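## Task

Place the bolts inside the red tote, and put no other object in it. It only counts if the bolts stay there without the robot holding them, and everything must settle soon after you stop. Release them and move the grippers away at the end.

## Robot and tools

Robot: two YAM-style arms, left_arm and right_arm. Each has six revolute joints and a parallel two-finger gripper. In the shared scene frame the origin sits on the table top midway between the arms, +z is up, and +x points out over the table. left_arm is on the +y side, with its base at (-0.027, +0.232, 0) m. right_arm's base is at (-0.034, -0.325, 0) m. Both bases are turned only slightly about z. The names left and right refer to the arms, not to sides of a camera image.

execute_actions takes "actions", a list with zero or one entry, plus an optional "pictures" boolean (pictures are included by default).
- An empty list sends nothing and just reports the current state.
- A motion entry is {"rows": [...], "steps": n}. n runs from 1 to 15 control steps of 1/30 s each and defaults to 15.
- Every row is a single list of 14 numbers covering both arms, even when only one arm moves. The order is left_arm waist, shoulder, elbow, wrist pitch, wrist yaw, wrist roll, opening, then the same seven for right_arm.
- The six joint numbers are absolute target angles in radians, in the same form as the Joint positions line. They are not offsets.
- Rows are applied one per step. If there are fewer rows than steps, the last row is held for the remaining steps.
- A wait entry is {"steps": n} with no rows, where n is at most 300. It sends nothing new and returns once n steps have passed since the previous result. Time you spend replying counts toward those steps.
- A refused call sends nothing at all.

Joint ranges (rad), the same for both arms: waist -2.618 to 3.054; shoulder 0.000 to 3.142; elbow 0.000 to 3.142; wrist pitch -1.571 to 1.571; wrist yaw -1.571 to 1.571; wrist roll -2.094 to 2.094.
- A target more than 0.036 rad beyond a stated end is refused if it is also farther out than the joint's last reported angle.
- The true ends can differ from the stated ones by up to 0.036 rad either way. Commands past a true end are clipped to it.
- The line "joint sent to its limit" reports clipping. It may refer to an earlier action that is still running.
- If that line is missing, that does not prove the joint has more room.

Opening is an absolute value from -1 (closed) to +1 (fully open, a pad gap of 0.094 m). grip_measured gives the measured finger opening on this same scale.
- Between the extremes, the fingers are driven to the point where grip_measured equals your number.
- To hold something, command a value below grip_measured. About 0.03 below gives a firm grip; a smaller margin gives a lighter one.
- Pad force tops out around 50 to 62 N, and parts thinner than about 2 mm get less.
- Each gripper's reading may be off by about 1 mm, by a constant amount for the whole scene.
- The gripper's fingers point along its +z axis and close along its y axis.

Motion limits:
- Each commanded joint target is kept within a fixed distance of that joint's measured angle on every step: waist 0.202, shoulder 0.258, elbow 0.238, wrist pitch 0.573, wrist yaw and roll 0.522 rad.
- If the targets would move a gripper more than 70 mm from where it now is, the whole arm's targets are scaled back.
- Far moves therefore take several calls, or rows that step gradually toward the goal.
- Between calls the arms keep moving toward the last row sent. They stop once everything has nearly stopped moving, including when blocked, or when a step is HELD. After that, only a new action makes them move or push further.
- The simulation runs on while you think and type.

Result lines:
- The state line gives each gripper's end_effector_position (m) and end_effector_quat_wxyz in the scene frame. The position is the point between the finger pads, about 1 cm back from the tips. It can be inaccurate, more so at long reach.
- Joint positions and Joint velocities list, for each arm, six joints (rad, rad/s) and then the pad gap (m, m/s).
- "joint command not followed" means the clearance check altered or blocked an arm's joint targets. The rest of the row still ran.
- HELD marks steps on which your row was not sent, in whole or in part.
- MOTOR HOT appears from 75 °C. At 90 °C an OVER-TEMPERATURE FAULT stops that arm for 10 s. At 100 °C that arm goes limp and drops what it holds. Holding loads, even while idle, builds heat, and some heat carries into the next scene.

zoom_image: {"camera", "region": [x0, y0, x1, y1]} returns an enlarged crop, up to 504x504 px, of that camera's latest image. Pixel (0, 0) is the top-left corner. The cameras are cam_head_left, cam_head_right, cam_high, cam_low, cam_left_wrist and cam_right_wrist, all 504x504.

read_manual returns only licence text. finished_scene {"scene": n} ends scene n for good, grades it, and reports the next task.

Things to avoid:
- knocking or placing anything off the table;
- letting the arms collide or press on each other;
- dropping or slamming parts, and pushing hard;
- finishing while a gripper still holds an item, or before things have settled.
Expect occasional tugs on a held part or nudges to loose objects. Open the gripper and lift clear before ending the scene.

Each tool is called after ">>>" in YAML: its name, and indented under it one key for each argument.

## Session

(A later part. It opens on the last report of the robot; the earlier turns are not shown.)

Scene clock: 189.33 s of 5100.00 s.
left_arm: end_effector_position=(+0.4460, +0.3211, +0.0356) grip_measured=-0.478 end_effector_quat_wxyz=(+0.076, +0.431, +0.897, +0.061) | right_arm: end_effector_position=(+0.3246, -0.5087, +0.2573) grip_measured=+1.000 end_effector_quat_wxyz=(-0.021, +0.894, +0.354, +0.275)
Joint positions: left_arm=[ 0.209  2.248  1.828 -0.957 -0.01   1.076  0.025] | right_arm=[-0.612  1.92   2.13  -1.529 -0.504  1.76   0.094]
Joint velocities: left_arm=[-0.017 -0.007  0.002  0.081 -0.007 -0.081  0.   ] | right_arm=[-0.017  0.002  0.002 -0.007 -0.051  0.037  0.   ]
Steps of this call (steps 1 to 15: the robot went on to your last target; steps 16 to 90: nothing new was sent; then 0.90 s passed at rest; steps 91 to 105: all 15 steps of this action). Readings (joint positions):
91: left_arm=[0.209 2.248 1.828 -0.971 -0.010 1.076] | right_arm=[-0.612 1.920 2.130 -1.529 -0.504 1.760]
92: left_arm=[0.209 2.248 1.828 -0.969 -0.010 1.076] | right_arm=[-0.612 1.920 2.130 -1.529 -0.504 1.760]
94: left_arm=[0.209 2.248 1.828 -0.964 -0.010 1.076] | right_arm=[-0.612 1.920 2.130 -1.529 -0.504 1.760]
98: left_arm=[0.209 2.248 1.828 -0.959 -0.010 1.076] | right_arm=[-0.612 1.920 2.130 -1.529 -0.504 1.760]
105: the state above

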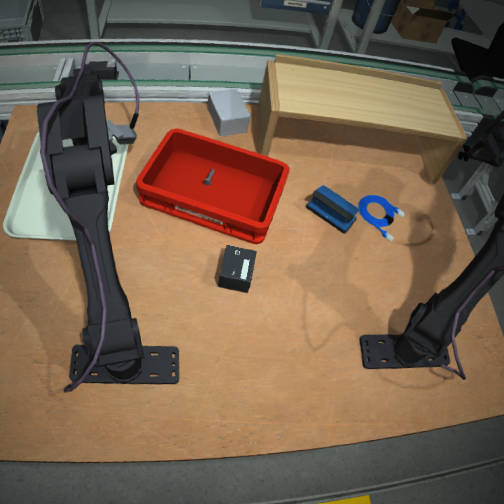

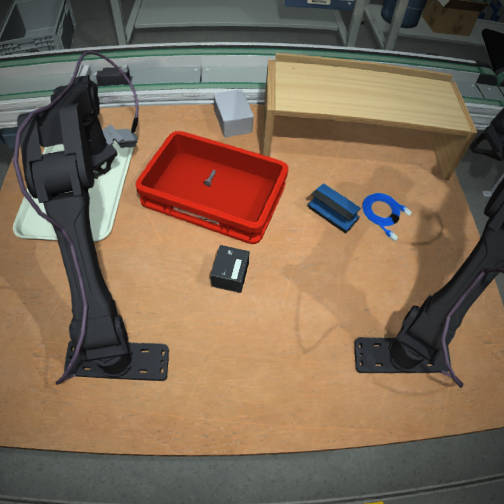

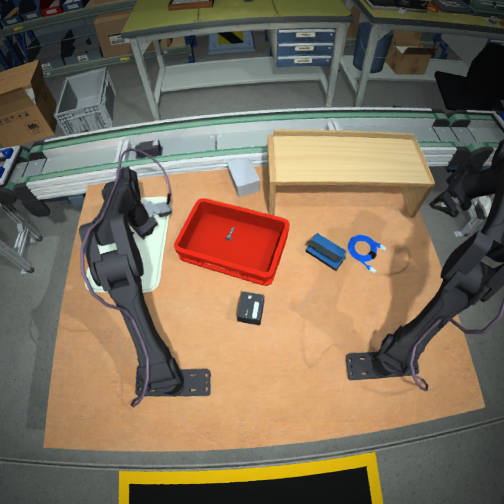

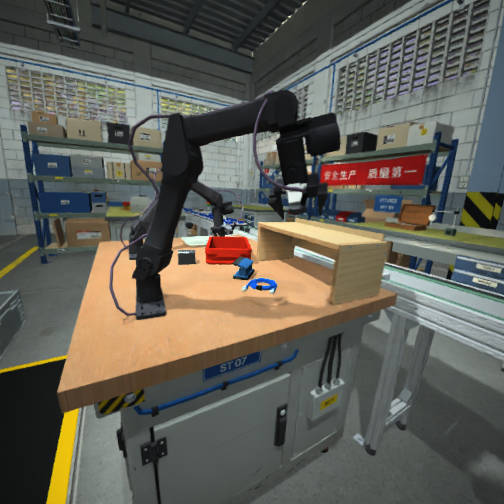

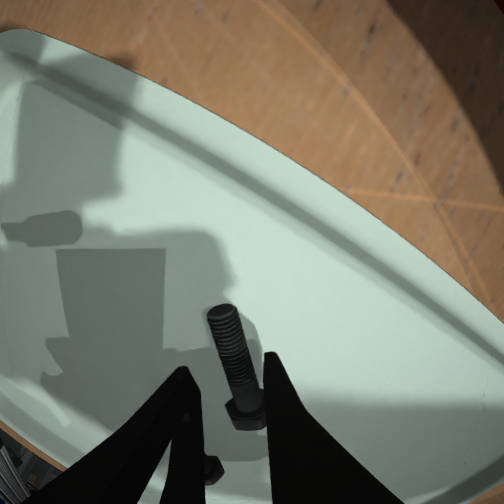

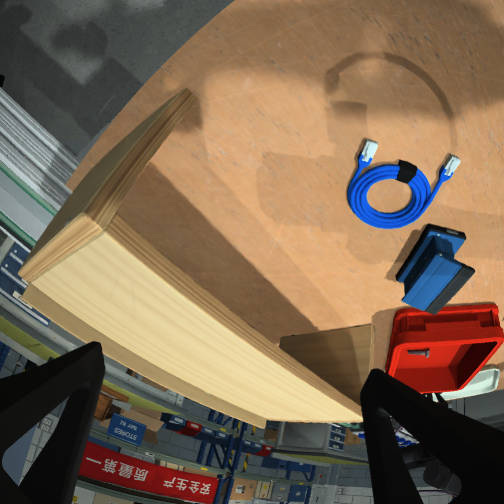

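>>> execute_actions:
  actions:
    - {"rows":[[0.195,2.285,1.835,-0.98,0,1.08,-0.4,-0.612,1.92,2.13,-1.529,-0.504,1.76,1],[0.195,2.285,1.835,-0.98,0,1.08,-0.4,-0.612,1.92,2.13,-1.529,-0.504,1.76,1],[0.195,2.285,1.835,-0.98,0,1.08,-0.4,-0.612,1.92,2.13,-1.529,-0.504,1.76,1],[0.195,2.27,1.835,-0.98,0,1.08,-0.4,-0.612,1.92,2.13,-1.529,-0.504,1.76,1]],"steps":15}

Scene clock: 194.33 s of 5100.00 s.
left_arm: end_effector_position=(+0.4419, +0.3204, +0.0254) grip_measured=-0.402 end_effector_quat_wxyz=(+0.063, +0.431, +0.899, +0.052) | right_arm: end_effector_position=(+0.3246, -0.5087, +0.2573) grip_measured=+1.000 end_effector_quat_wxyz=(-0.021, +0.894, +0.354, +0.275)
Joint positions: left_arm=[ 0.209  2.269  1.828 -0.967 -0.01   1.076  0.028] | right_arm=[-0.612  1.92   2.13  -1.529 -0.504  1.76   0.094]
Joint velocities: left_arm=[-0.002  0.002  0.002  0.066  0.007 -0.022  0.001] | right_arm=[-0.007  0.017 -0.002  0.007  0.007  0.037  0.   ]
Steps of this call (steps 1 to 15: the robot went on to your last target; steps 16 to 90: nothing new was sent; then 1.50 s passed at rest; steps 91 to 105: all 15 steps of this action). Readings (joint positions):
91: left_arm=[0.209 2.250 1.828 -0.958 -0.010 1.076] | right_arm=[-0.612 1.920 2.130 -1.529 -0.504 1.760]
92: left_arm=[0.209 2.253 1.828 -0.958 -0.010 1.076] | right_arm=[-0.612 1.920 2.130 -1.529 -0.504 1.760]
94: left_arm=[0.209 2.262 1.828 -0.960 -0.010 1.076] | right_arm=[-0.612 1.920 2.130 -1.529 -0.504 1.760]
98: left_arm=[0.209 2.269 1.828 -0.966 -0.010 1.076] | right_arm=[-0.612 1.920 2.130 -1.529 -0.504 1.760]
105: the state above

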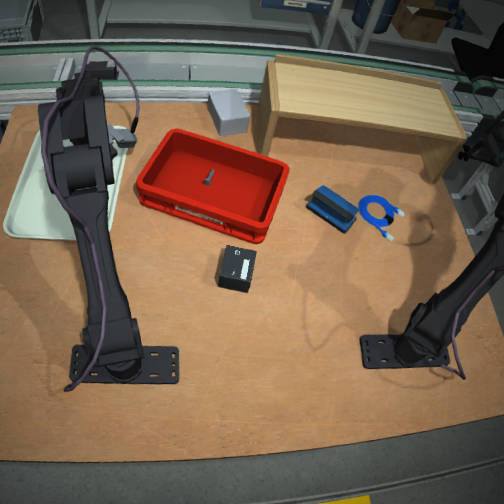

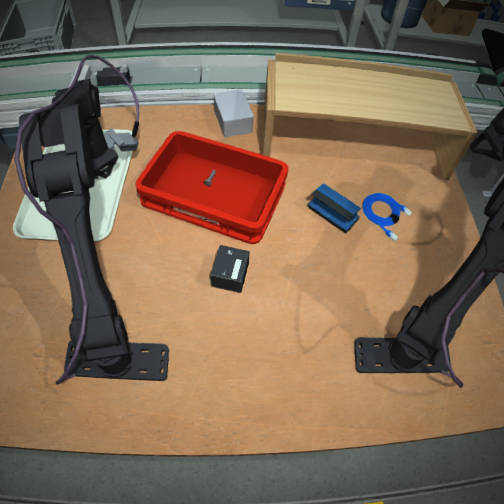

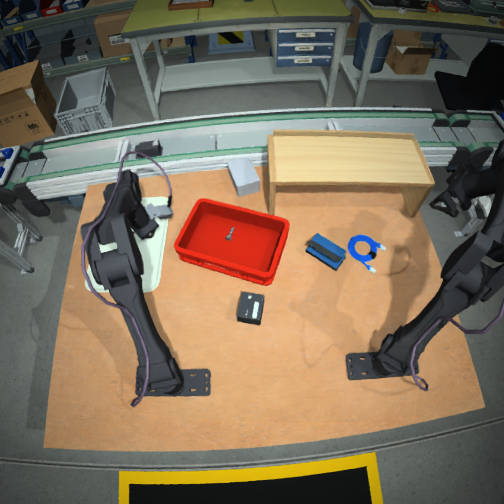

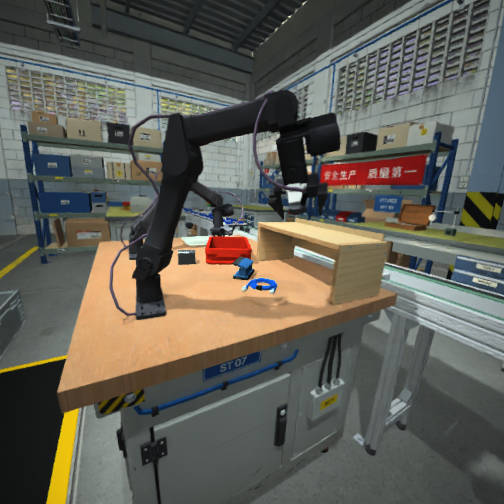

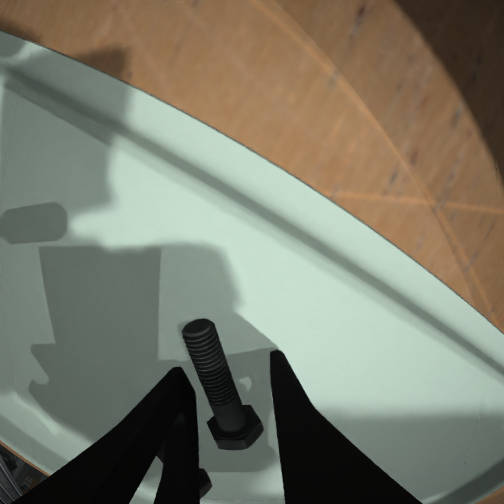

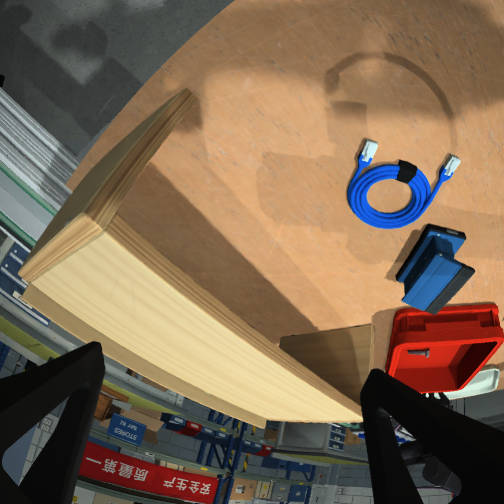

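>>> execute_actions:
  actions:
    - {"rows":[[0.21,2.295,1.835,-0.95,0,1.08,-0.45,-0.612,1.92,2.13,-1.529,-0.504,1.76,1],[0.21,2.295,1.835,-0.95,0,1.08,-0.45,-0.612,1.92,2.13,-1.529,-0.504,1.76,1],[0.21,2.295,1.835,-0.95,0,1.08,-0.45,-0.612,1.92,2.13,-1.529,-0.504,1.76,1],[0.21,2.28,1.835,-0.95,0,1.08,-0.5,-0.612,1.92,2.13,-1.529,-0.504,1.76,1],[0.21,2.28,1.835,-0.95,0,1.08,-0.55,-0.612,1.92,2.13,-1.529,-0.504,1.76,1],[0.21,2.28,1.835,-0.95,0,1.08,-0.6,-0.612,1.92,2.13,-1.529,-0.504,1.76,1],[0.21,2.28,1.835,-0.95,0,1.08,-0.7,-0.612,1.92,2.13,-1.529,-0.504,1.76,1],[0.21,2.28,1.835,-0.95,0,1.08,-0.8,-0.612,1.92,2.13,-1.529,-0.504,1.76,1],[0.21,2.28,1.835,-0.95,0,1.08,-0.9,-0.612,1.92,2.13,-1.529,-0.504,1.76,1]],"steps":15}

Scene clock: 203.57 s of 5100.00 s.
left_arm: end_effector_position=(+0.4431, +0.3202, +0.0237) grip_measured=-0.870 end_effector_quat_wxyz=(+0.065, +0.431, +0.898, +0.052) | right_arm: end_effector_position=(+0.3246, -0.5087, +0.2573) grip_measured=+1.000 end_effector_quat_wxyz=(-0.021, +0.894, +0.354, +0.275)
Joint positions: left_arm=[ 0.209  2.274  1.828 -0.96  -0.007  1.077  0.006] | right_arm=[-0.612  1.92   2.13  -1.529 -0.504  1.76   0.094]
Joint velocities: left_arm=[-0.007 -0.002  0.007  0.051 -0.051 -0.007  0.   ] | right_arm=[ 0.007 -0.007 -0.002 -0.007 -0.022 -0.022  0.   ]
Steps of this call (steps 1 to 15: the robot went on to your last target; steps 16 to 90: nothing new was sent; then 5.73 s passed at rest; steps 91 to 105: all 15 steps of this action). Readings (joint positions):
91: left_arm=[0.209 2.270 1.828 -0.966 -0.010 1.076] | right_arm=[-0.612 1.920 2.130 -1.529 -0.504 1.760]
92: left_arm=[0.209 2.272 1.828 -0.964 -0.010 1.076] | right_arm=[-0.612 1.920 2.130 -1.529 -0.504 1.760]
94: left_arm=[0.209 2.274 1.828 -0.963 -0.010 1.076] | right_arm=[-0.612 1.920 2.130 -1.529 -0.504 1.760]
98: left_arm=[0.209 2.274 1.828 -0.962 -0.007 1.076] | right_arm=[-0.612 1.920 2.130 -1.529 -0.504 1.760]
105: the state above

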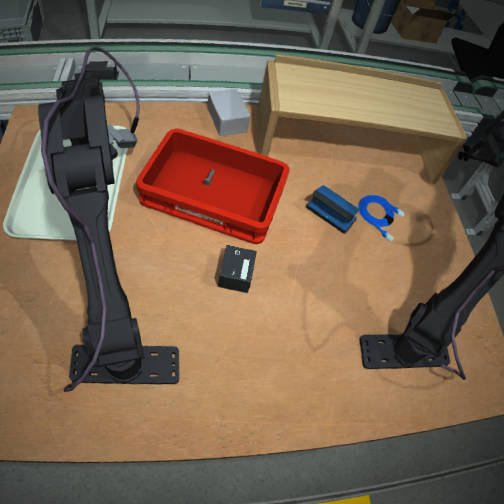

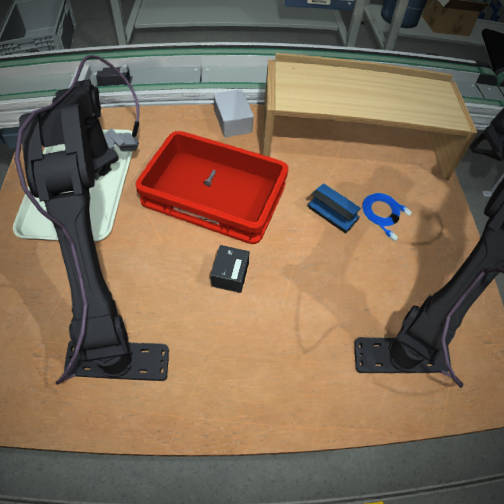

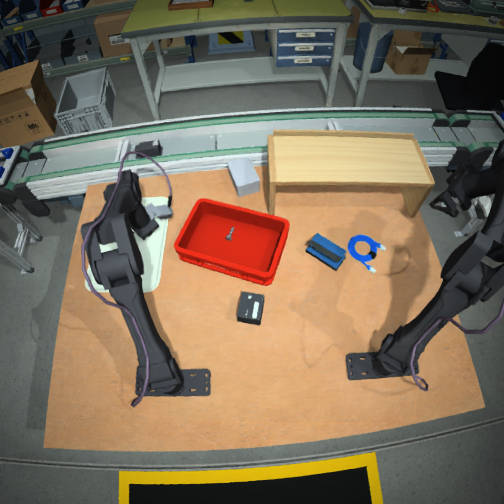

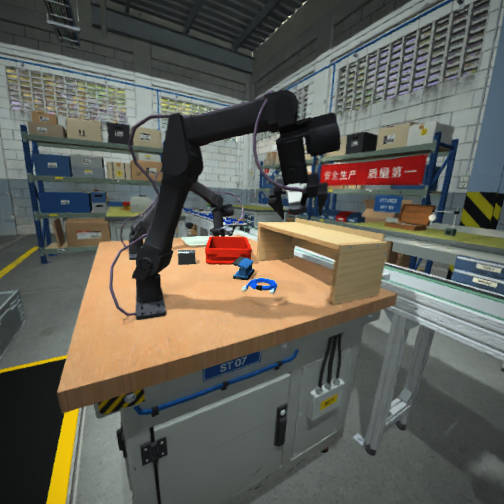

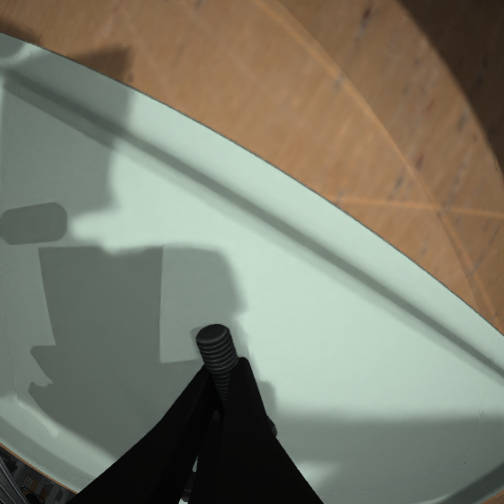

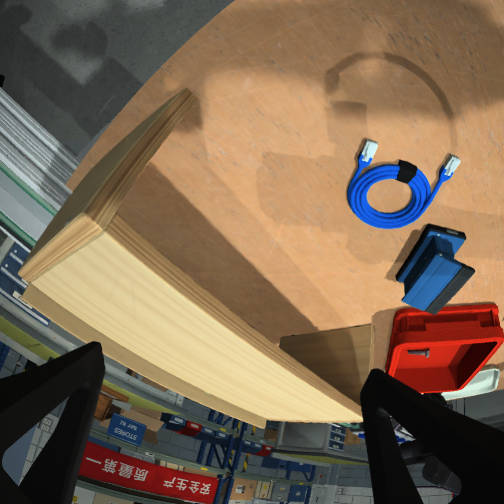

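>>> execute_actions:
  actions:
    - {"rows":[[0.21,2.24,1.86,-1.0,0,1.08,-0.91,-0.612,1.92,2.13,-1.529,-0.504,1.76,1],[0.21,2.2,1.9,-1.06,0,1.08,-0.91,-0.612,1.92,2.13,-1.529,-0.504,1.76,1],[0.21,2.17,1.95,-1.12,0,1.08,-0.91,-0.612,1.92,2.13,-1.529,-0.504,1.76,1],[0.21,2.14,2.0,-1.2,0,1.0,-0.91,-0.612,1.92,2.13,-1.529,-0.504,1.76,1],[0.21,2.11,2.05,-1.28,0,0.9,-0.91,-0.612,1.92,2.13,-1.529,-0.504,1.76,1],[0.21,2.08,2.1,-1.35,0,0.8,-0.91,-0.612,1.92,2.13,-1.529,-0.504,1.76,1],[0.21,2.06,2.16,-1.42,0,0.7,-0.91,-0.612,1.92,2.13,-1.529,-0.504,1.76,1],[0.21,2.06,2.16,-1.45,0,0.6,-0.91,-0.612,1.92,2.13,-1.529,-0.504,1.76,1],[0.21,2.06,2.16,-1.45,0,0.5,-0.91,-0.612,1.92,2.13,-1.529,-0.504,1.76,1],[0.15,2.06,2.16,-1.45,0,0.4,-0.91,-0.612,1.92,2.13,-1.529,-0.504,1.76,1],[0.08,2.06,2.16,-1.45,0,0.3,-0.91,-0.612,1.92,2.13,-1.529,-0.504,1.76,1],[0.0,2.06,2.16,-1.45,0,0.2,-0.91,-0.612,1.92,2.13,-1.529,-0.504,1.76,1]],"steps":13}
  pictures: false

>>> execute_actions:
  actions:
    - {"rows":[[-0.08,2.06,2.16,-1.45,0,0.1,-0.91,-0.612,1.92,2.13,-1.529,-0.504,1.76,1],[-0.15,2.06,2.16,-1.45,0,0,-0.91,-0.612,1.92,2.13,-1.529,-0.504,1.76,1],[-0.22,2.06,2.16,-1.45,0,-0.13,-0.91,-0.612,1.92,2.13,-1.529,-0.504,1.76,1],[-0.29,2.06,2.16,-1.45,0,-0.13,-0.91,-0.612,1.92,2.13,-1.529,-0.504,1.76,1],[-0.35,2.06,2.16,-1.45,0,-0.13,-0.91,-0.612,1.92,2.13,-1.529,-0.504,1.76,1],[-0.4,2.06,2.16,-1.45,0,-0.13,-0.91,-0.612,1.92,2.13,-1.529,-0.504,1.76,1],[-0.43,2.06,2.16,-1.45,0,-0.13,-0.91,-0.612,1.92,2.13,-1.529,-0.504,1.76,1]],"steps":15}

Scene clock: 222.37 s of 5100.00 s.
left_arm: end_effector_position=(+0.4382, +0.2986, +0.1621) grip_measured=-0.870 end_effector_quat_wxyz=(+0.125, +0.252, +0.958, +0.061) | right_arm: end_effector_position=(+0.3246, -0.5087, +0.2573) grip_measured=+1.000 end_effector_quat_wxyz=(-0.021, +0.894, +0.354, +0.275)
Joint positions: left_arm=[ 0.162  2.113  2.097 -1.278 -0.017  0.65   0.006] | right_arm=[-0.612  1.92   2.13  -1.529 -0.504  1.76   0.094]
Joint velocities: left_arm=[-0.784 -0.505  0.427 -0.608 -0.11  -2.029  0.   ] | right_arm=[ 0.012  0.007 -0.007  0.022 -0.007 -0.022  0.   ]
Steps of this call (steps 1 to 15: the robot went on to your last target; steps 16 to 90: nothing new was sent; then 15.37 s passed at rest; steps 91 to 103: all 13 steps of this action). Readings (joint positions):
91: left_arm=[0.209 2.274 1.828 -0.962 -0.007 1.077] | right_arm=[-0.612 1.920 2.130 -1.529 -0.504 1.760]
92: left_arm=[0.209 2.271 1.834 -0.974 -0.007 1.077] | right_arm=[-0.612 1.920 2.130 -1.529 -0.504 1.760]
94: left_arm=[0.209 2.264 1.870 -1.032 -0.007 1.070] | right_arm=[-0.612 1.920 2.130 -1.529 -0.504 1.760]
98: left_arm=[0.209 2.210 1.979 -1.149 -0.007 0.961] | right_arm=[-0.612 1.920 2.130 -1.529 -0.504 1.760]
103: the state above

Scene clock: 222.87 s of 5100.00 s.
left_arm: end_effector_position=(+0.3576, +0.0179, +0.1807) grip_measured=-0.870 end_effector_quat_wxyz=(+0.099, +0.217, +0.970, -0.036) | right_arm: end_effector_position=(+0.3246, -0.5087, +0.2573) grip_measured=+1.000 end_effector_quat_wxyz=(-0.021, +0.894, +0.354, +0.275)
Joint positions: left_arm=[-0.477  2.074  2.131 -1.418  0.013 -0.065  0.006] | right_arm=[-0.612  1.92   2.13  -1.529 -0.504  1.76   0.094]
Joint velocities: left_arm=[-0.12  -0.002  0.002 -0.227  0.11  -0.403 -0.   ] | right_arm=[-0.017  0.002 -0.007  0.037 -0.007  0.022  0.   ]
Steps of this call (steps 1 to 15: all 15 steps of this action). Readings (joint positions):
1: left_arm=[0.130 2.097 2.110 -1.296 -0.018 0.582] | right_arm=[-0.612 1.920 2.130 -1.529 -0.504 1.760]
2: left_arm=[0.091 2.086 2.119 -1.311 -0.018 0.511] | right_arm=[-0.612 1.920 2.130 -1.529 -0.504 1.760]
4: left_arm=[0.000 2.075 2.129 -1.338 -0.018 0.365] | right_arm=[-0.612 1.920 2.130 -1.529 -0.504 1.760]
8: left_arm=[-0.206 2.074 2.131 -1.375 -0.015 0.129] | right_arm=[-0.612 1.920 2.130 -1.529 -0.504 1.760]
15: the state above

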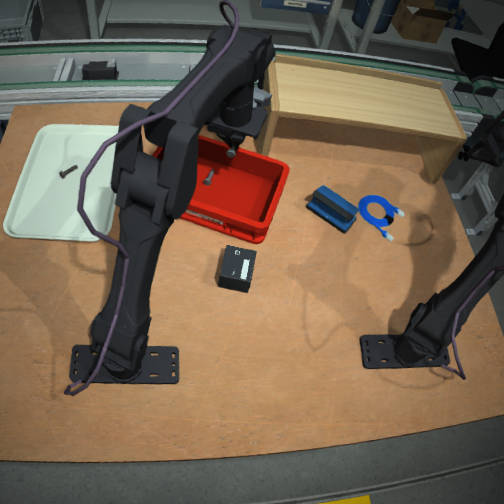

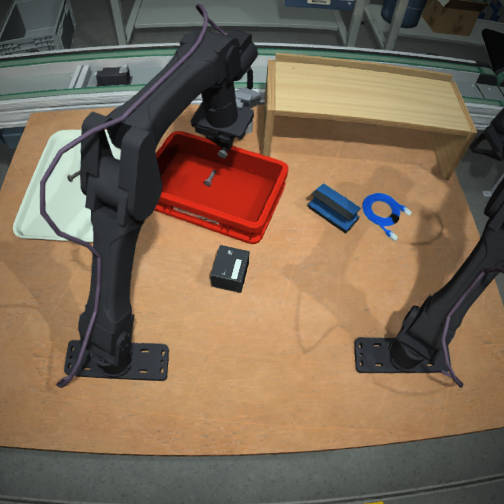

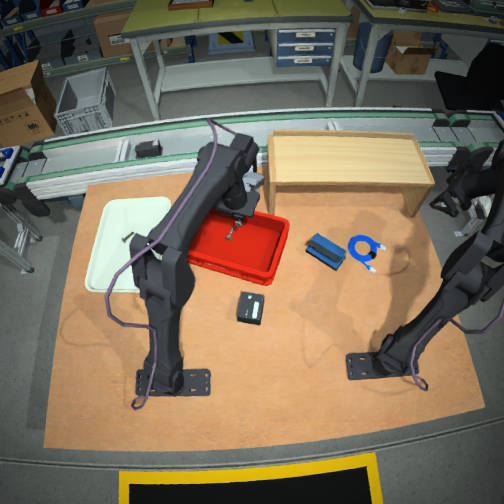

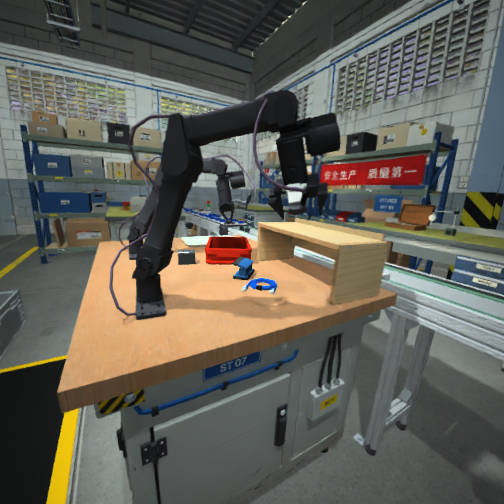

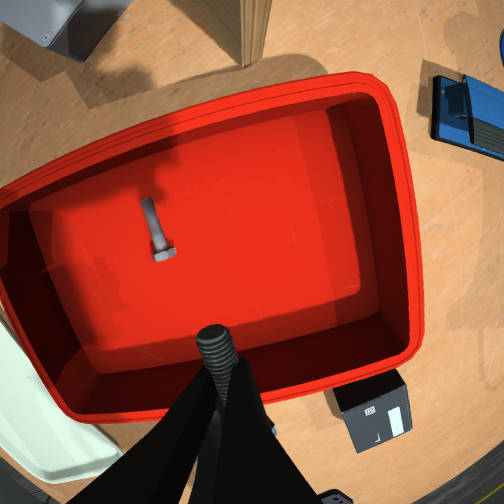

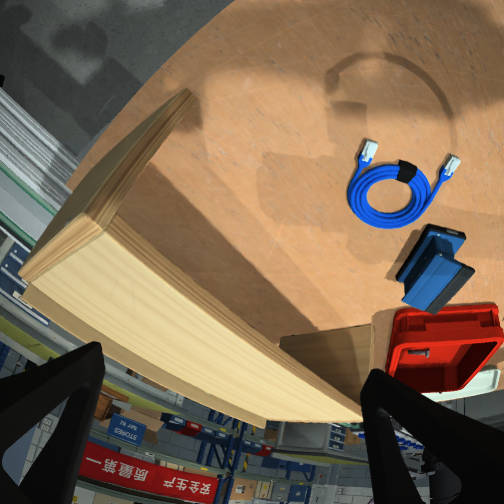

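>>> execute_actions:
  actions:
    - {"rows":[[-0.45,2.1,2.18,-1.4,0,-0.13,-0.91,-0.612,1.92,2.13,-1.529,-0.504,1.76,1],[-0.45,2.14,2.2,-1.36,0,-0.13,-0.91,-0.612,1.92,2.13,-1.529,-0.504,1.76,1],[-0.45,2.18,2.2,-1.33,0,-0.13,-0.91,-0.612,1.92,2.13,-1.529,-0.504,1.76,1],[-0.45,2.21,2.18,-1.31,0,-0.13,-0.91,-0.612,1.92,2.13,-1.529,-0.504,1.76,1],[-0.45,2.24,2.15,-1.29,0,-0.13,-0.91,-0.612,1.92,2.13,-1.529,-0.504,1.76,1]],"steps":15}

Scene clock: 237.67 s of 5100.00 s.
left_arm: end_effector_position=(+0.3972, +0.0187, +0.1048) grip_measured=-0.870 end_effector_quat_wxyz=(+0.067, +0.169, +0.983, -0.023) | right_arm: end_effector_position=(+0.3246, -0.5087, +0.2573) grip_measured=+1.000 end_effector_quat_wxyz=(-0.021, +0.894, +0.354, +0.275)
Joint positions: left_arm=[-0.438  2.269  2.148 -1.309  0.005 -0.126  0.006] | right_arm=[-0.612  1.92   2.13  -1.529 -0.504  1.76   0.094]
Joint velocities: left_arm=[-0.017 -0.046 -0.002  0.037 -0.007 -0.022 -0.   ] | right_arm=[-0.002 -0.002  0.002  0.007 -0.022 -0.022  0.   ]
Steps of this call (steps 1 to 30: the robot went on to your last target; steps 31 to 90: nothing new was sent; then 11.30 s passed at rest; steps 91 to 105: all 15 steps of this action). Readings (joint positions):
91: left_arm=[-0.433 2.076 2.134 -1.440 0.005 -0.125] | right_arm=[-0.612 1.920 2.130 -1.529 -0.504 1.760]
92: left_arm=[-0.433 2.084 2.145 -1.437 0.005 -0.125] | right_arm=[-0.612 1.920 2.130 -1.529 -0.504 1.760]
94: left_arm=[-0.435 2.116 2.169 -1.403 0.005 -0.125] | right_arm=[-0.612 1.920 2.130 -1.529 -0.504 1.760]
98: left_arm=[-0.438 2.215 2.169 -1.331 0.005 -0.125] | right_arm=[-0.612 1.920 2.130 -1.529 -0.504 1.760]
105: the state above

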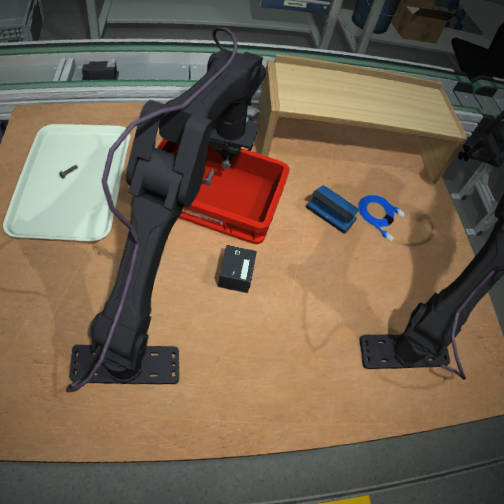

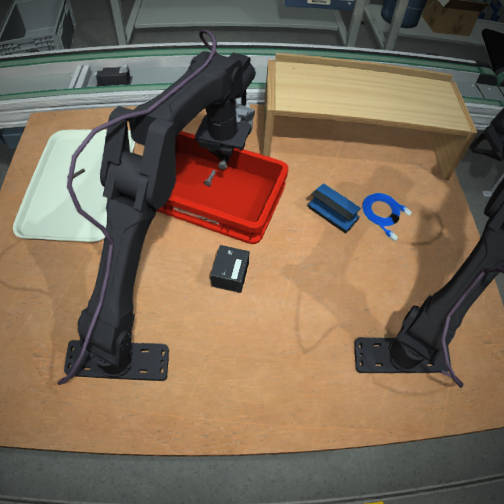

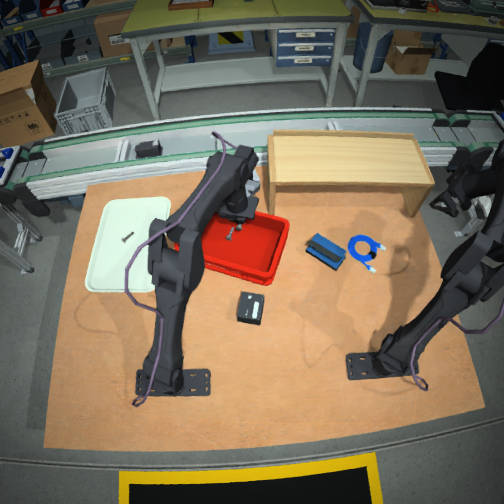

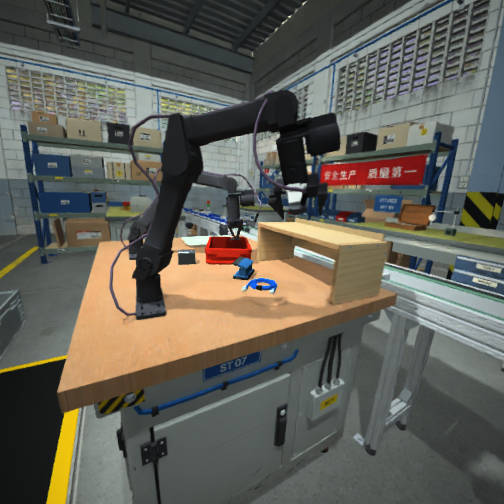

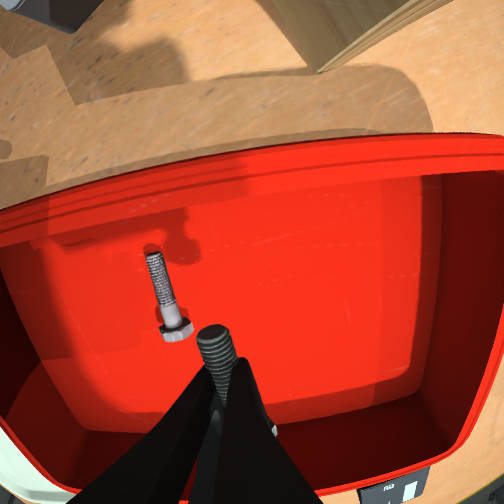

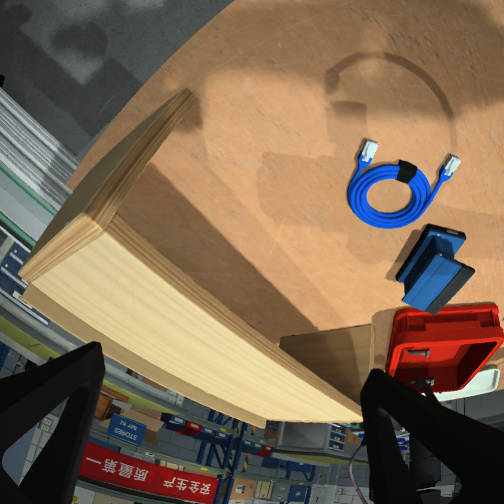

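>>> execute_actions:
  actions:
    - {"rows":[[-0.46,2.25,2.08,-1.22,0,-0.13,-0.91,-0.612,1.92,2.13,-1.529,-0.504,1.76,1],[-0.46,2.25,2.02,-1.16,0,-0.13,-0.91,-0.612,1.92,2.13,-1.529,-0.504,1.76,1],[-0.46,2.25,1.96,-1.1,0,-0.13,-0.91,-0.612,1.92,2.13,-1.529,-0.504,1.76,1],[-0.46,2.25,1.92,-1.06,0,-0.13,-0.91,-0.612,1.92,2.13,-1.529,-0.504,1.76,1],[-0.46,2.25,1.89,-1.04,0,-0.13,-0.91,-0.612,1.92,2.13,-1.529,-0.504,1.76,1],[-0.46,2.25,1.89,-1.04,0,-0.13,-0.91,-0.612,1.92,2.13,-1.529,-0.504,1.76,1],[-0.46,2.25,1.89,-1.04,0,-0.13,-0.91,-0.612,1.92,2.13,-1.529,-0.504,1.76,1],[-0.46,2.25,1.89,-1.04,0,-0.13,-0.91,-0.612,1.92,2.13,-1.529,-0.504,1.76,1],[-0.46,2.25,1.89,-1.04,0,-0.13,-0.91,-0.612,1.92,2.13,-1.529,-0.504,1.76,1],[-0.46,2.25,1.89,-1.04,0,-0.13,-0.91,-0.612,1.92,2.13,-1.529,-0.504,1.76,1],[-0.46,2.25,1.89,-1.04,0,-0.13,-0.55,-0.612,1.92,2.13,-1.529,-0.504,1.76,1]],"steps":15}
  pictures: false

>>> execute_actions:
  actions:
    - {"rows":[[-0.46,2.25,1.95,-1.1,0,-0.13,-0.5,-0.612,1.92,2.13,-1.529,-0.504,1.76,1],[-0.46,2.25,2.02,-1.16,0,-0.13,-0.5,-0.612,1.92,2.13,-1.529,-0.504,1.76,1],[-0.46,2.25,2.08,-1.22,0,-0.13,-0.5,-0.612,1.92,2.13,-1.529,-0.504,1.76,1],[-0.46,2.24,2.15,-1.29,0,-0.13,-0.5,-0.612,1.92,2.13,-1.529,-0.504,1.76,1],[-0.46,2.22,2.18,-1.32,0,-0.13,-0.5,-0.612,1.92,2.13,-1.529,-0.504,1.76,1],[-0.46,2.18,2.2,-1.35,0,-0.13,-0.5,-0.612,1.92,2.13,-1.529,-0.504,1.76,1],[-0.46,2.14,2.2,-1.38,0,-0.13,-0.5,-0.612,1.92,2.13,-1.529,-0.504,1.76,1],[-0.46,2.1,2.18,-1.42,0,-0.13,-0.5,-0.612,1.92,2.13,-1.529,-0.504,1.76,1],[-0.46,2.04,2.16,-1.45,0,-0.13,-0.5,-0.612,1.92,2.13,-1.529,-0.504,1.76,1]],"steps":15}
  pictures: false

>>> execute_actions:
  actions:
    - {"rows":[[-0.38,2.04,2.16,-1.45,0,0.1,-0.3,-0.612,1.92,2.13,-1.529,-0.504,1.76,1],[-0.3,2.04,2.16,-1.45,0,0.25,-0.3,-0.612,1.92,2.13,-1.529,-0.504,1.76,1],[-0.22,2.04,2.16,-1.45,0,0.4,-0.3,-0.612,1.92,2.13,-1.529,-0.504,1.76,1],[-0.14,2.04,2.16,-1.42,0,0.55,-0.3,-0.612,1.92,2.13,-1.529,-0.504,1.76,1],[-0.06,2.04,2.14,-1.38,0,0.7,-0.3,-0.612,1.92,2.13,-1.529,-0.504,1.76,1],[0.02,2.05,2.12,-1.34,0,0.85,-0.3,-0.612,1.92,2.13,-1.529,-0.504,1.76,1],[0.09,2.06,2.1,-1.3,0,1.0,-0.3,-0.612,1.92,2.13,-1.529,-0.504,1.76,1],[0.16,2.08,2.07,-1.25,0,1.1,-0.3,-0.612,1.92,2.13,-1.529,-0.504,1.76,1],[0.2,2.1,2.04,-1.2,0,1.1,-0.3,-0.612,1.92,2.13,-1.529,-0.504,1.76,1],[0.23,2.12,2.01,-1.15,0,1.1,-0.3,-0.612,1.92,2.13,-1.529,-0.504,1.76,1],[0.25,2.14,1.98,-1.12,0,1.1,-0.3,-0.612,1.92,2.13,-1.529,-0.504,1.76,1],[0.26,2.16,1.95,-1.09,0,1.1,-0.3,-0.612,1.92,2.13,-1.529,-0.504,1.76,1]],"steps":15}
  pictures: false

>>> execute_actions:
  actions:
    - {"rows":[[0.26,2.19,1.92,-1.05,0,1.1,-0.3,-0.612,1.92,2.13,-1.529,-0.504,1.76,1],[0.26,2.21,1.9,-1.02,0,1.1,-0.3,-0.612,1.92,2.13,-1.529,-0.504,1.76,1],[0.26,2.225,1.88,-1.0,0,1.1,-0.3,-0.612,1.92,2.13,-1.529,-0.504,1.76,1]],"steps":15}

Scene clock: 266.00 s of 5100.00 s.
left_arm: end_effector_position=(+0.3904, +0.0158, +0.0377) grip_measured=-0.552 end_effector_quat_wxyz=(+0.057, +0.175, +0.983, -0.020) | right_arm: end_effector_position=(+0.3246, -0.5087, +0.2573) grip_measured=+1.000 end_effector_quat_wxyz=(-0.021, +0.894, +0.354, +0.275)
Joint positions: left_arm=[-0.45   2.273  1.89  -1.066  0.005 -0.126  0.021] | right_arm=[-0.612  1.92   2.13  -1.529 -0.504  1.76   0.094]
Joint velocities: left_arm=[ 0.017  0.002 -0.002  0.022 -0.037 -0.051  0.002] | right_arm=[ 0.002 -0.002 -0.007 -0.022  0.037  0.007  0.   ]
Steps of this call (steps 1 to 15: the robot went on to your last target; steps 16 to 90: nothing new was sent; then 24.83 s passed at rest; steps 91 to 105: all 15 steps of this action). Readings (joint positions):
91: left_arm=[-0.439 2.266 2.139 -1.291 0.005 -0.126] | right_arm=[-0.612 1.920 2.130 -1.529 -0.504 1.760]
92: left_arm=[-0.440 2.260 2.114 -1.265 0.005 -0.126] | right_arm=[-0.612 1.920 2.130 -1.529 -0.504 1.760]
94: left_arm=[-0.444 2.248 2.030 -1.196 0.005 -0.126] | right_arm=[-0.612 1.920 2.130 -1.529 -0.504 1.760]
98: left_arm=[-0.450 2.264 1.904 -1.118 0.005 -0.126] | right_arm=[-0.612 1.920 2.130 -1.529 -0.504 1.760]
105: the state above

Scene clock: 266.50 s of 5100.00 s.
left_arm: end_effector_position=(+0.3696, +0.0266, +0.2054) grip_measured=-0.502 end_effector_quat_wxyz=(+0.141, +0.174, +0.974, -0.046) | right_arm: end_effector_position=(+0.3246, -0.5087, +0.2573) grip_measured=+1.000 end_effector_quat_wxyz=(-0.021, +0.894, +0.354, +0.275)
Joint positions: left_arm=[-0.45   2.031  2.147 -1.388  0.005 -0.126  0.023] | right_arm=[-0.612  1.92   2.13  -1.529 -0.504  1.76   0.094]
Joint velocities: left_arm=[ 0.012 -0.3    0.129 -0.315 -0.022 -0.037  0.   ] | right_arm=[-0.007 -0.017 -0.002 -0.007 -0.051 -0.037  0.   ]
Steps of this call (steps 1 to 15: all 15 steps of this action). Readings (joint positions):
1: left_arm=[-0.450 2.273 1.894 -1.069 0.005 -0.126] | right_arm=[-0.612 1.920 2.130 -1.529 -0.504 1.760]
2: left_arm=[-0.450 2.275 1.912 -1.087 0.005 -0.126] | right_arm=[-0.612 1.920 2.130 -1.529 -0.504 1.760]
4: left_arm=[-0.450 2.283 1.996 -1.153 0.005 -0.126] | right_arm=[-0.612 1.920 2.130 -1.529 -0.504 1.760]
8: left_arm=[-0.450 2.230 2.128 -1.233 0.005 -0.126] | right_arm=[-0.612 1.920 2.130 -1.529 -0.504 1.760]
15: the state above

Scene clock: 267.00 s of 5100.00 s.
left_arm: end_effector_position=(+0.4426, +0.2846, +0.1415) grip_measured=-0.302 end_effector_quat_wxyz=(+0.123, +0.336, +0.932, +0.057) | right_arm: end_effector_position=(+0.3246, -0.5087, +0.2573) grip_measured=+1.000 end_effector_quat_wxyz=(-0.021, +0.894, +0.354, +0.275)
Joint positions: left_arm=[ 0.14   2.113  2.017 -1.202  0.007  0.802  0.033] | right_arm=[-0.612  1.92   2.13  -1.529 -0.504  1.76   0.094]
Joint velocities: left_arm=[ 1.126  0.442 -0.545  0.652  0.037  1.429 -0.   ] | right_arm=[-0.007  0.002  0.007  0.022 -0.007  0.007  0.   ]
Steps of this call (steps 1 to 15: all 15 steps of this action). Readings (joint positions):
1: left_arm=[-0.446 2.024 2.149 -1.397 0.006 -0.094] | right_arm=[-0.612 1.920 2.130 -1.529 -0.504 1.760]
2: left_arm=[-0.431 2.023 2.150 -1.405 0.010 -0.034] | right_arm=[-0.612 1.920 2.130 -1.529 -0.504 1.760]
4: left_arm=[-0.367 2.028 2.150 -1.413 0.016 0.108] | right_arm=[-0.612 1.920 2.130 -1.529 -0.504 1.760]
8: left_arm=[-0.169 2.040 2.137 -1.367 0.014 0.410] | right_arm=[-0.612 1.920 2.130 -1.529 -0.504 1.760]
15: the state above

Scene clock: 267.50 s of 5100.00 s.
left_arm: end_effector_position=(+0.4395, +0.3478, +0.0455) grip_measured=-0.302 end_effector_quat_wxyz=(+0.068, +0.409, +0.908, +0.059) | right_arm: end_effector_position=(+0.3246, -0.5087, +0.2573) grip_measured=+1.000 end_effector_quat_wxyz=(-0.021, +0.894, +0.354, +0.275)
Joint positions: left_arm=[ 0.265  2.252  1.877 -1.015 -0.01   1.086  0.033] | right_arm=[-0.612  1.92   2.13  -1.529 -0.504  1.76   0.094]
Joint velocities: left_arm=[-0.002 -0.017  0.027  0.037  0.081  0.037  0.001] | right_arm=[-0.022 -0.012 -0.012 -0.125  0.022 -0.037  0.   ]
Steps of this call (steps 1 to 15: all 15 steps of this action). Readings (joint positions):
1: left_arm=[0.179 2.130 1.996 -1.177 0.006 0.852] | right_arm=[-0.612 1.920 2.130 -1.529 -0.504 1.760]
2: left_arm=[0.215 2.148 1.972 -1.146 0.003 0.898] | right_arm=[-0.612 1.920 2.130 -1.529 -0.504 1.760]
4: left_arm=[0.270 2.188 1.926 -1.089 -0.004 0.970] | right_arm=[-0.612 1.920 2.130 -1.529 -0.504 1.760]
8: left_arm=[0.290 2.253 1.880 -1.046 -0.012 1.044] | right_arm=[-0.612 1.920 2.130 -1.529 -0.504 1.760]
15: the state above

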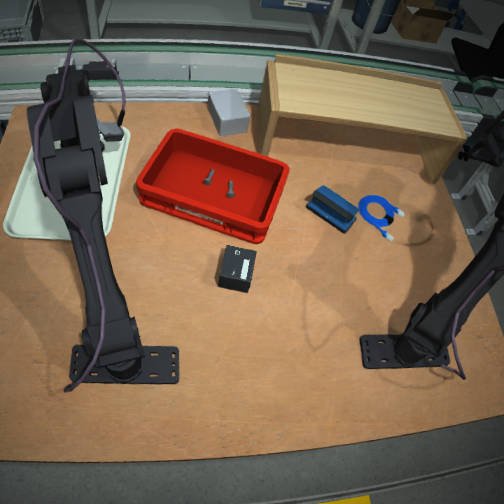

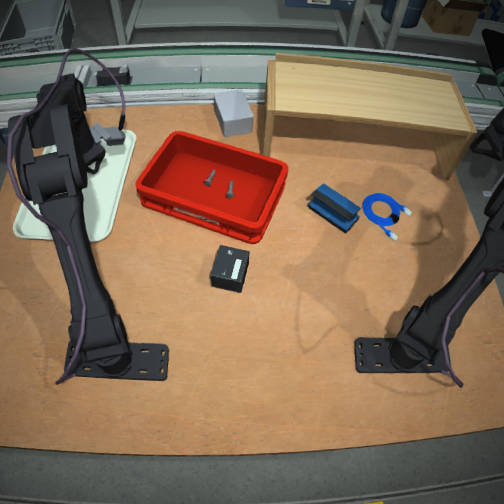

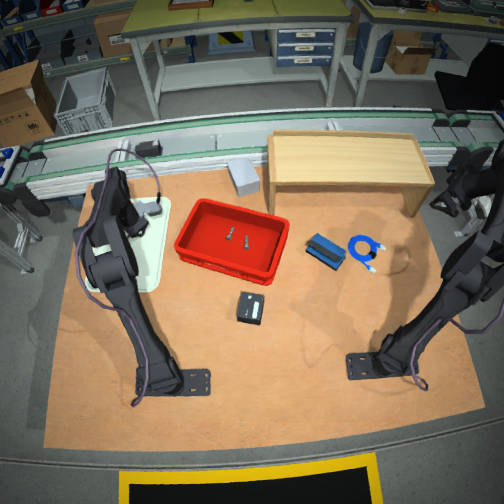

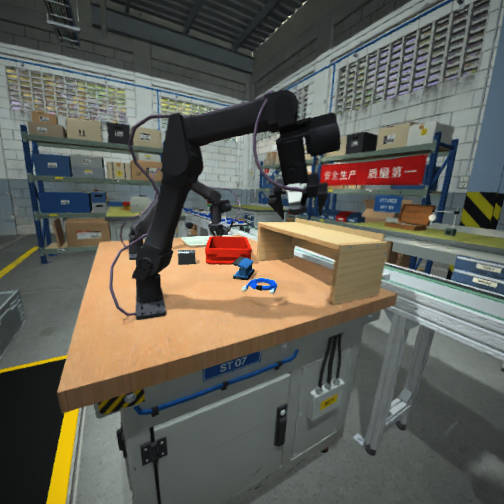

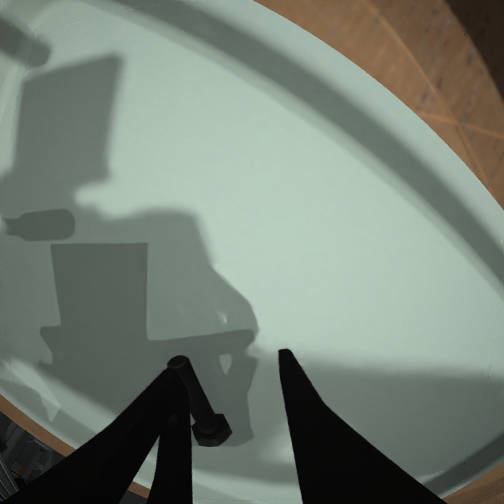

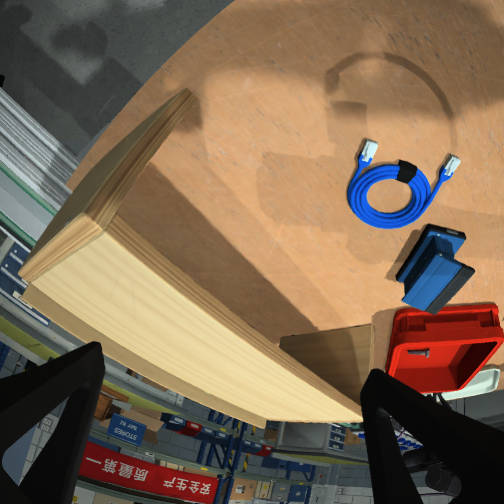

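>>> execute_actions:
  actions:
    - {"rows":[[0.3,2.23,1.91,-1.02,0,1.13,-0.3,-0.612,1.92,2.13,-1.529,-0.504,1.76,1],[0.32,2.24,1.91,-1.02,0,1.13,-0.3,-0.612,1.92,2.13,-1.529,-0.504,1.76,1],[0.315,2.25,1.91,-1.02,0,1.13,-0.3,-0.612,1.92,2.13,-1.529,-0.504,1.76,1]],"steps":15}

Scene clock: 274.03 s of 5100.00 s.
left_arm: end_effector_position=(+0.4354, +0.3703, +0.0458) grip_measured=-0.302 end_effector_quat_wxyz=(+0.070, +0.405, +0.909, +0.064) | right_arm: end_effector_position=(+0.3246, -0.5087, +0.2573) grip_measured=+1.000 end_effector_quat_wxyz=(-0.021, +0.894, +0.354, +0.275)
Joint positions: left_arm=[ 0.314  2.252  1.877 -1.007 -0.007  1.125  0.033] | right_arm=[-0.612  1.92   2.13  -1.529 -0.504  1.76   0.094]
Joint velocities: left_arm=[ 0.007 -0.012  0.002 -0.125  0.081 -0.022 -0.001] | right_arm=[-0.017 -0.012 -0.017  0.037 -0.037  0.037  0.   ]
Steps of this call (steps 1 to 30: the robot went on to your last target; steps 31 to 90: nothing new was sent; then 3.03 s passed at rest; steps 91 to 105: all 15 steps of this action). Readings (joint positions):
91: left_arm=[0.267 2.252 1.877 -1.007 -0.010 1.100] | right_arm=[-0.612 1.920 2.130 -1.529 -0.504 1.760]
92: left_arm=[0.271 2.252 1.877 -1.007 -0.008 1.106] | right_arm=[-0.612 1.920 2.130 -1.529 -0.504 1.760]
94: left_arm=[0.285 2.252 1.877 -1.007 -0.007 1.113] | right_arm=[-0.612 1.920 2.130 -1.529 -0.504 1.760]
98: left_arm=[0.311 2.252 1.877 -1.007 -0.007 1.121] | right_arm=[-0.612 1.920 2.130 -1.529 -0.504 1.760]
105: the state above

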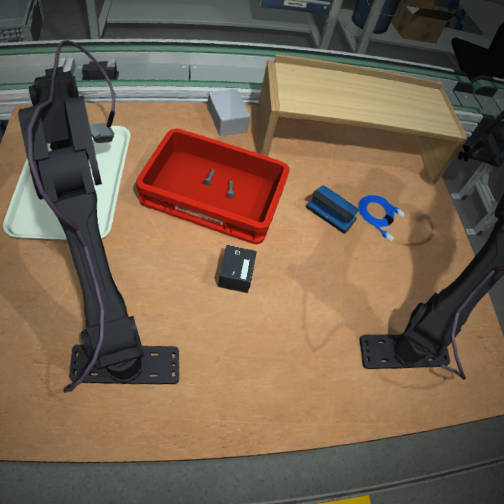

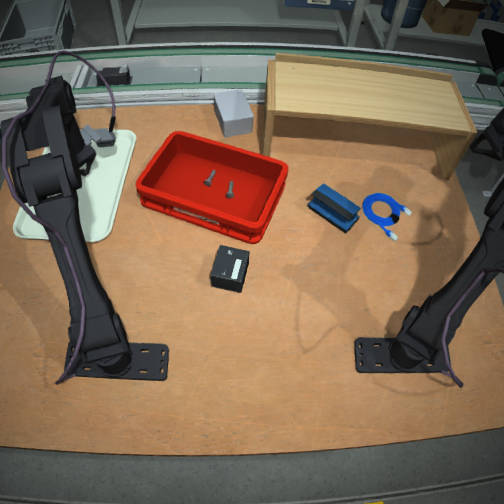

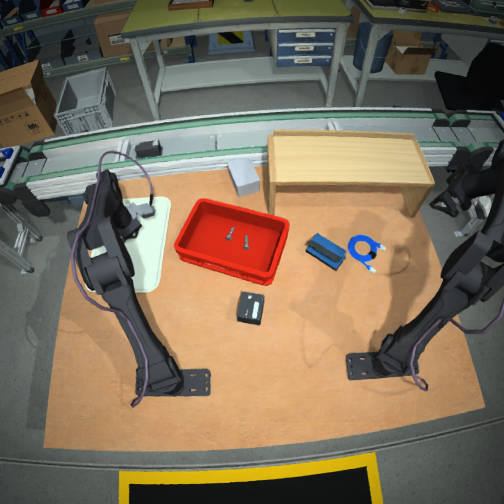

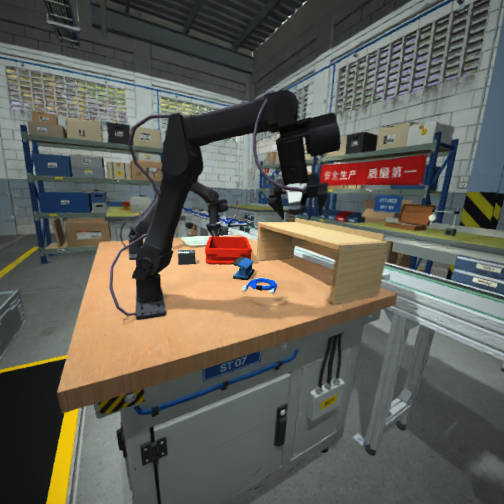

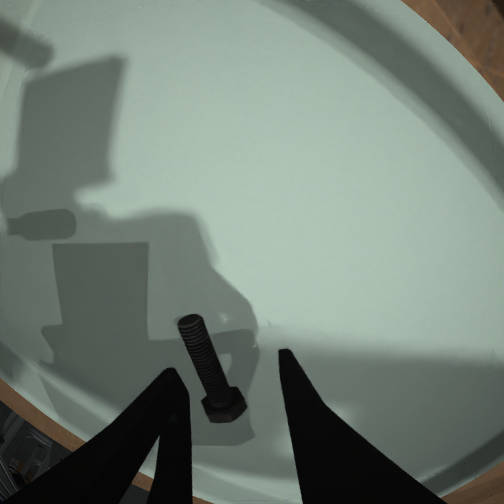

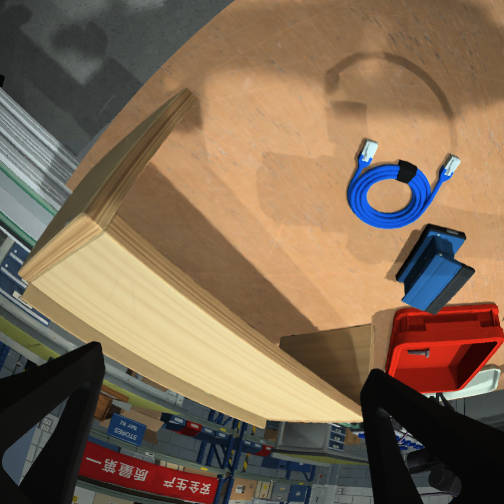

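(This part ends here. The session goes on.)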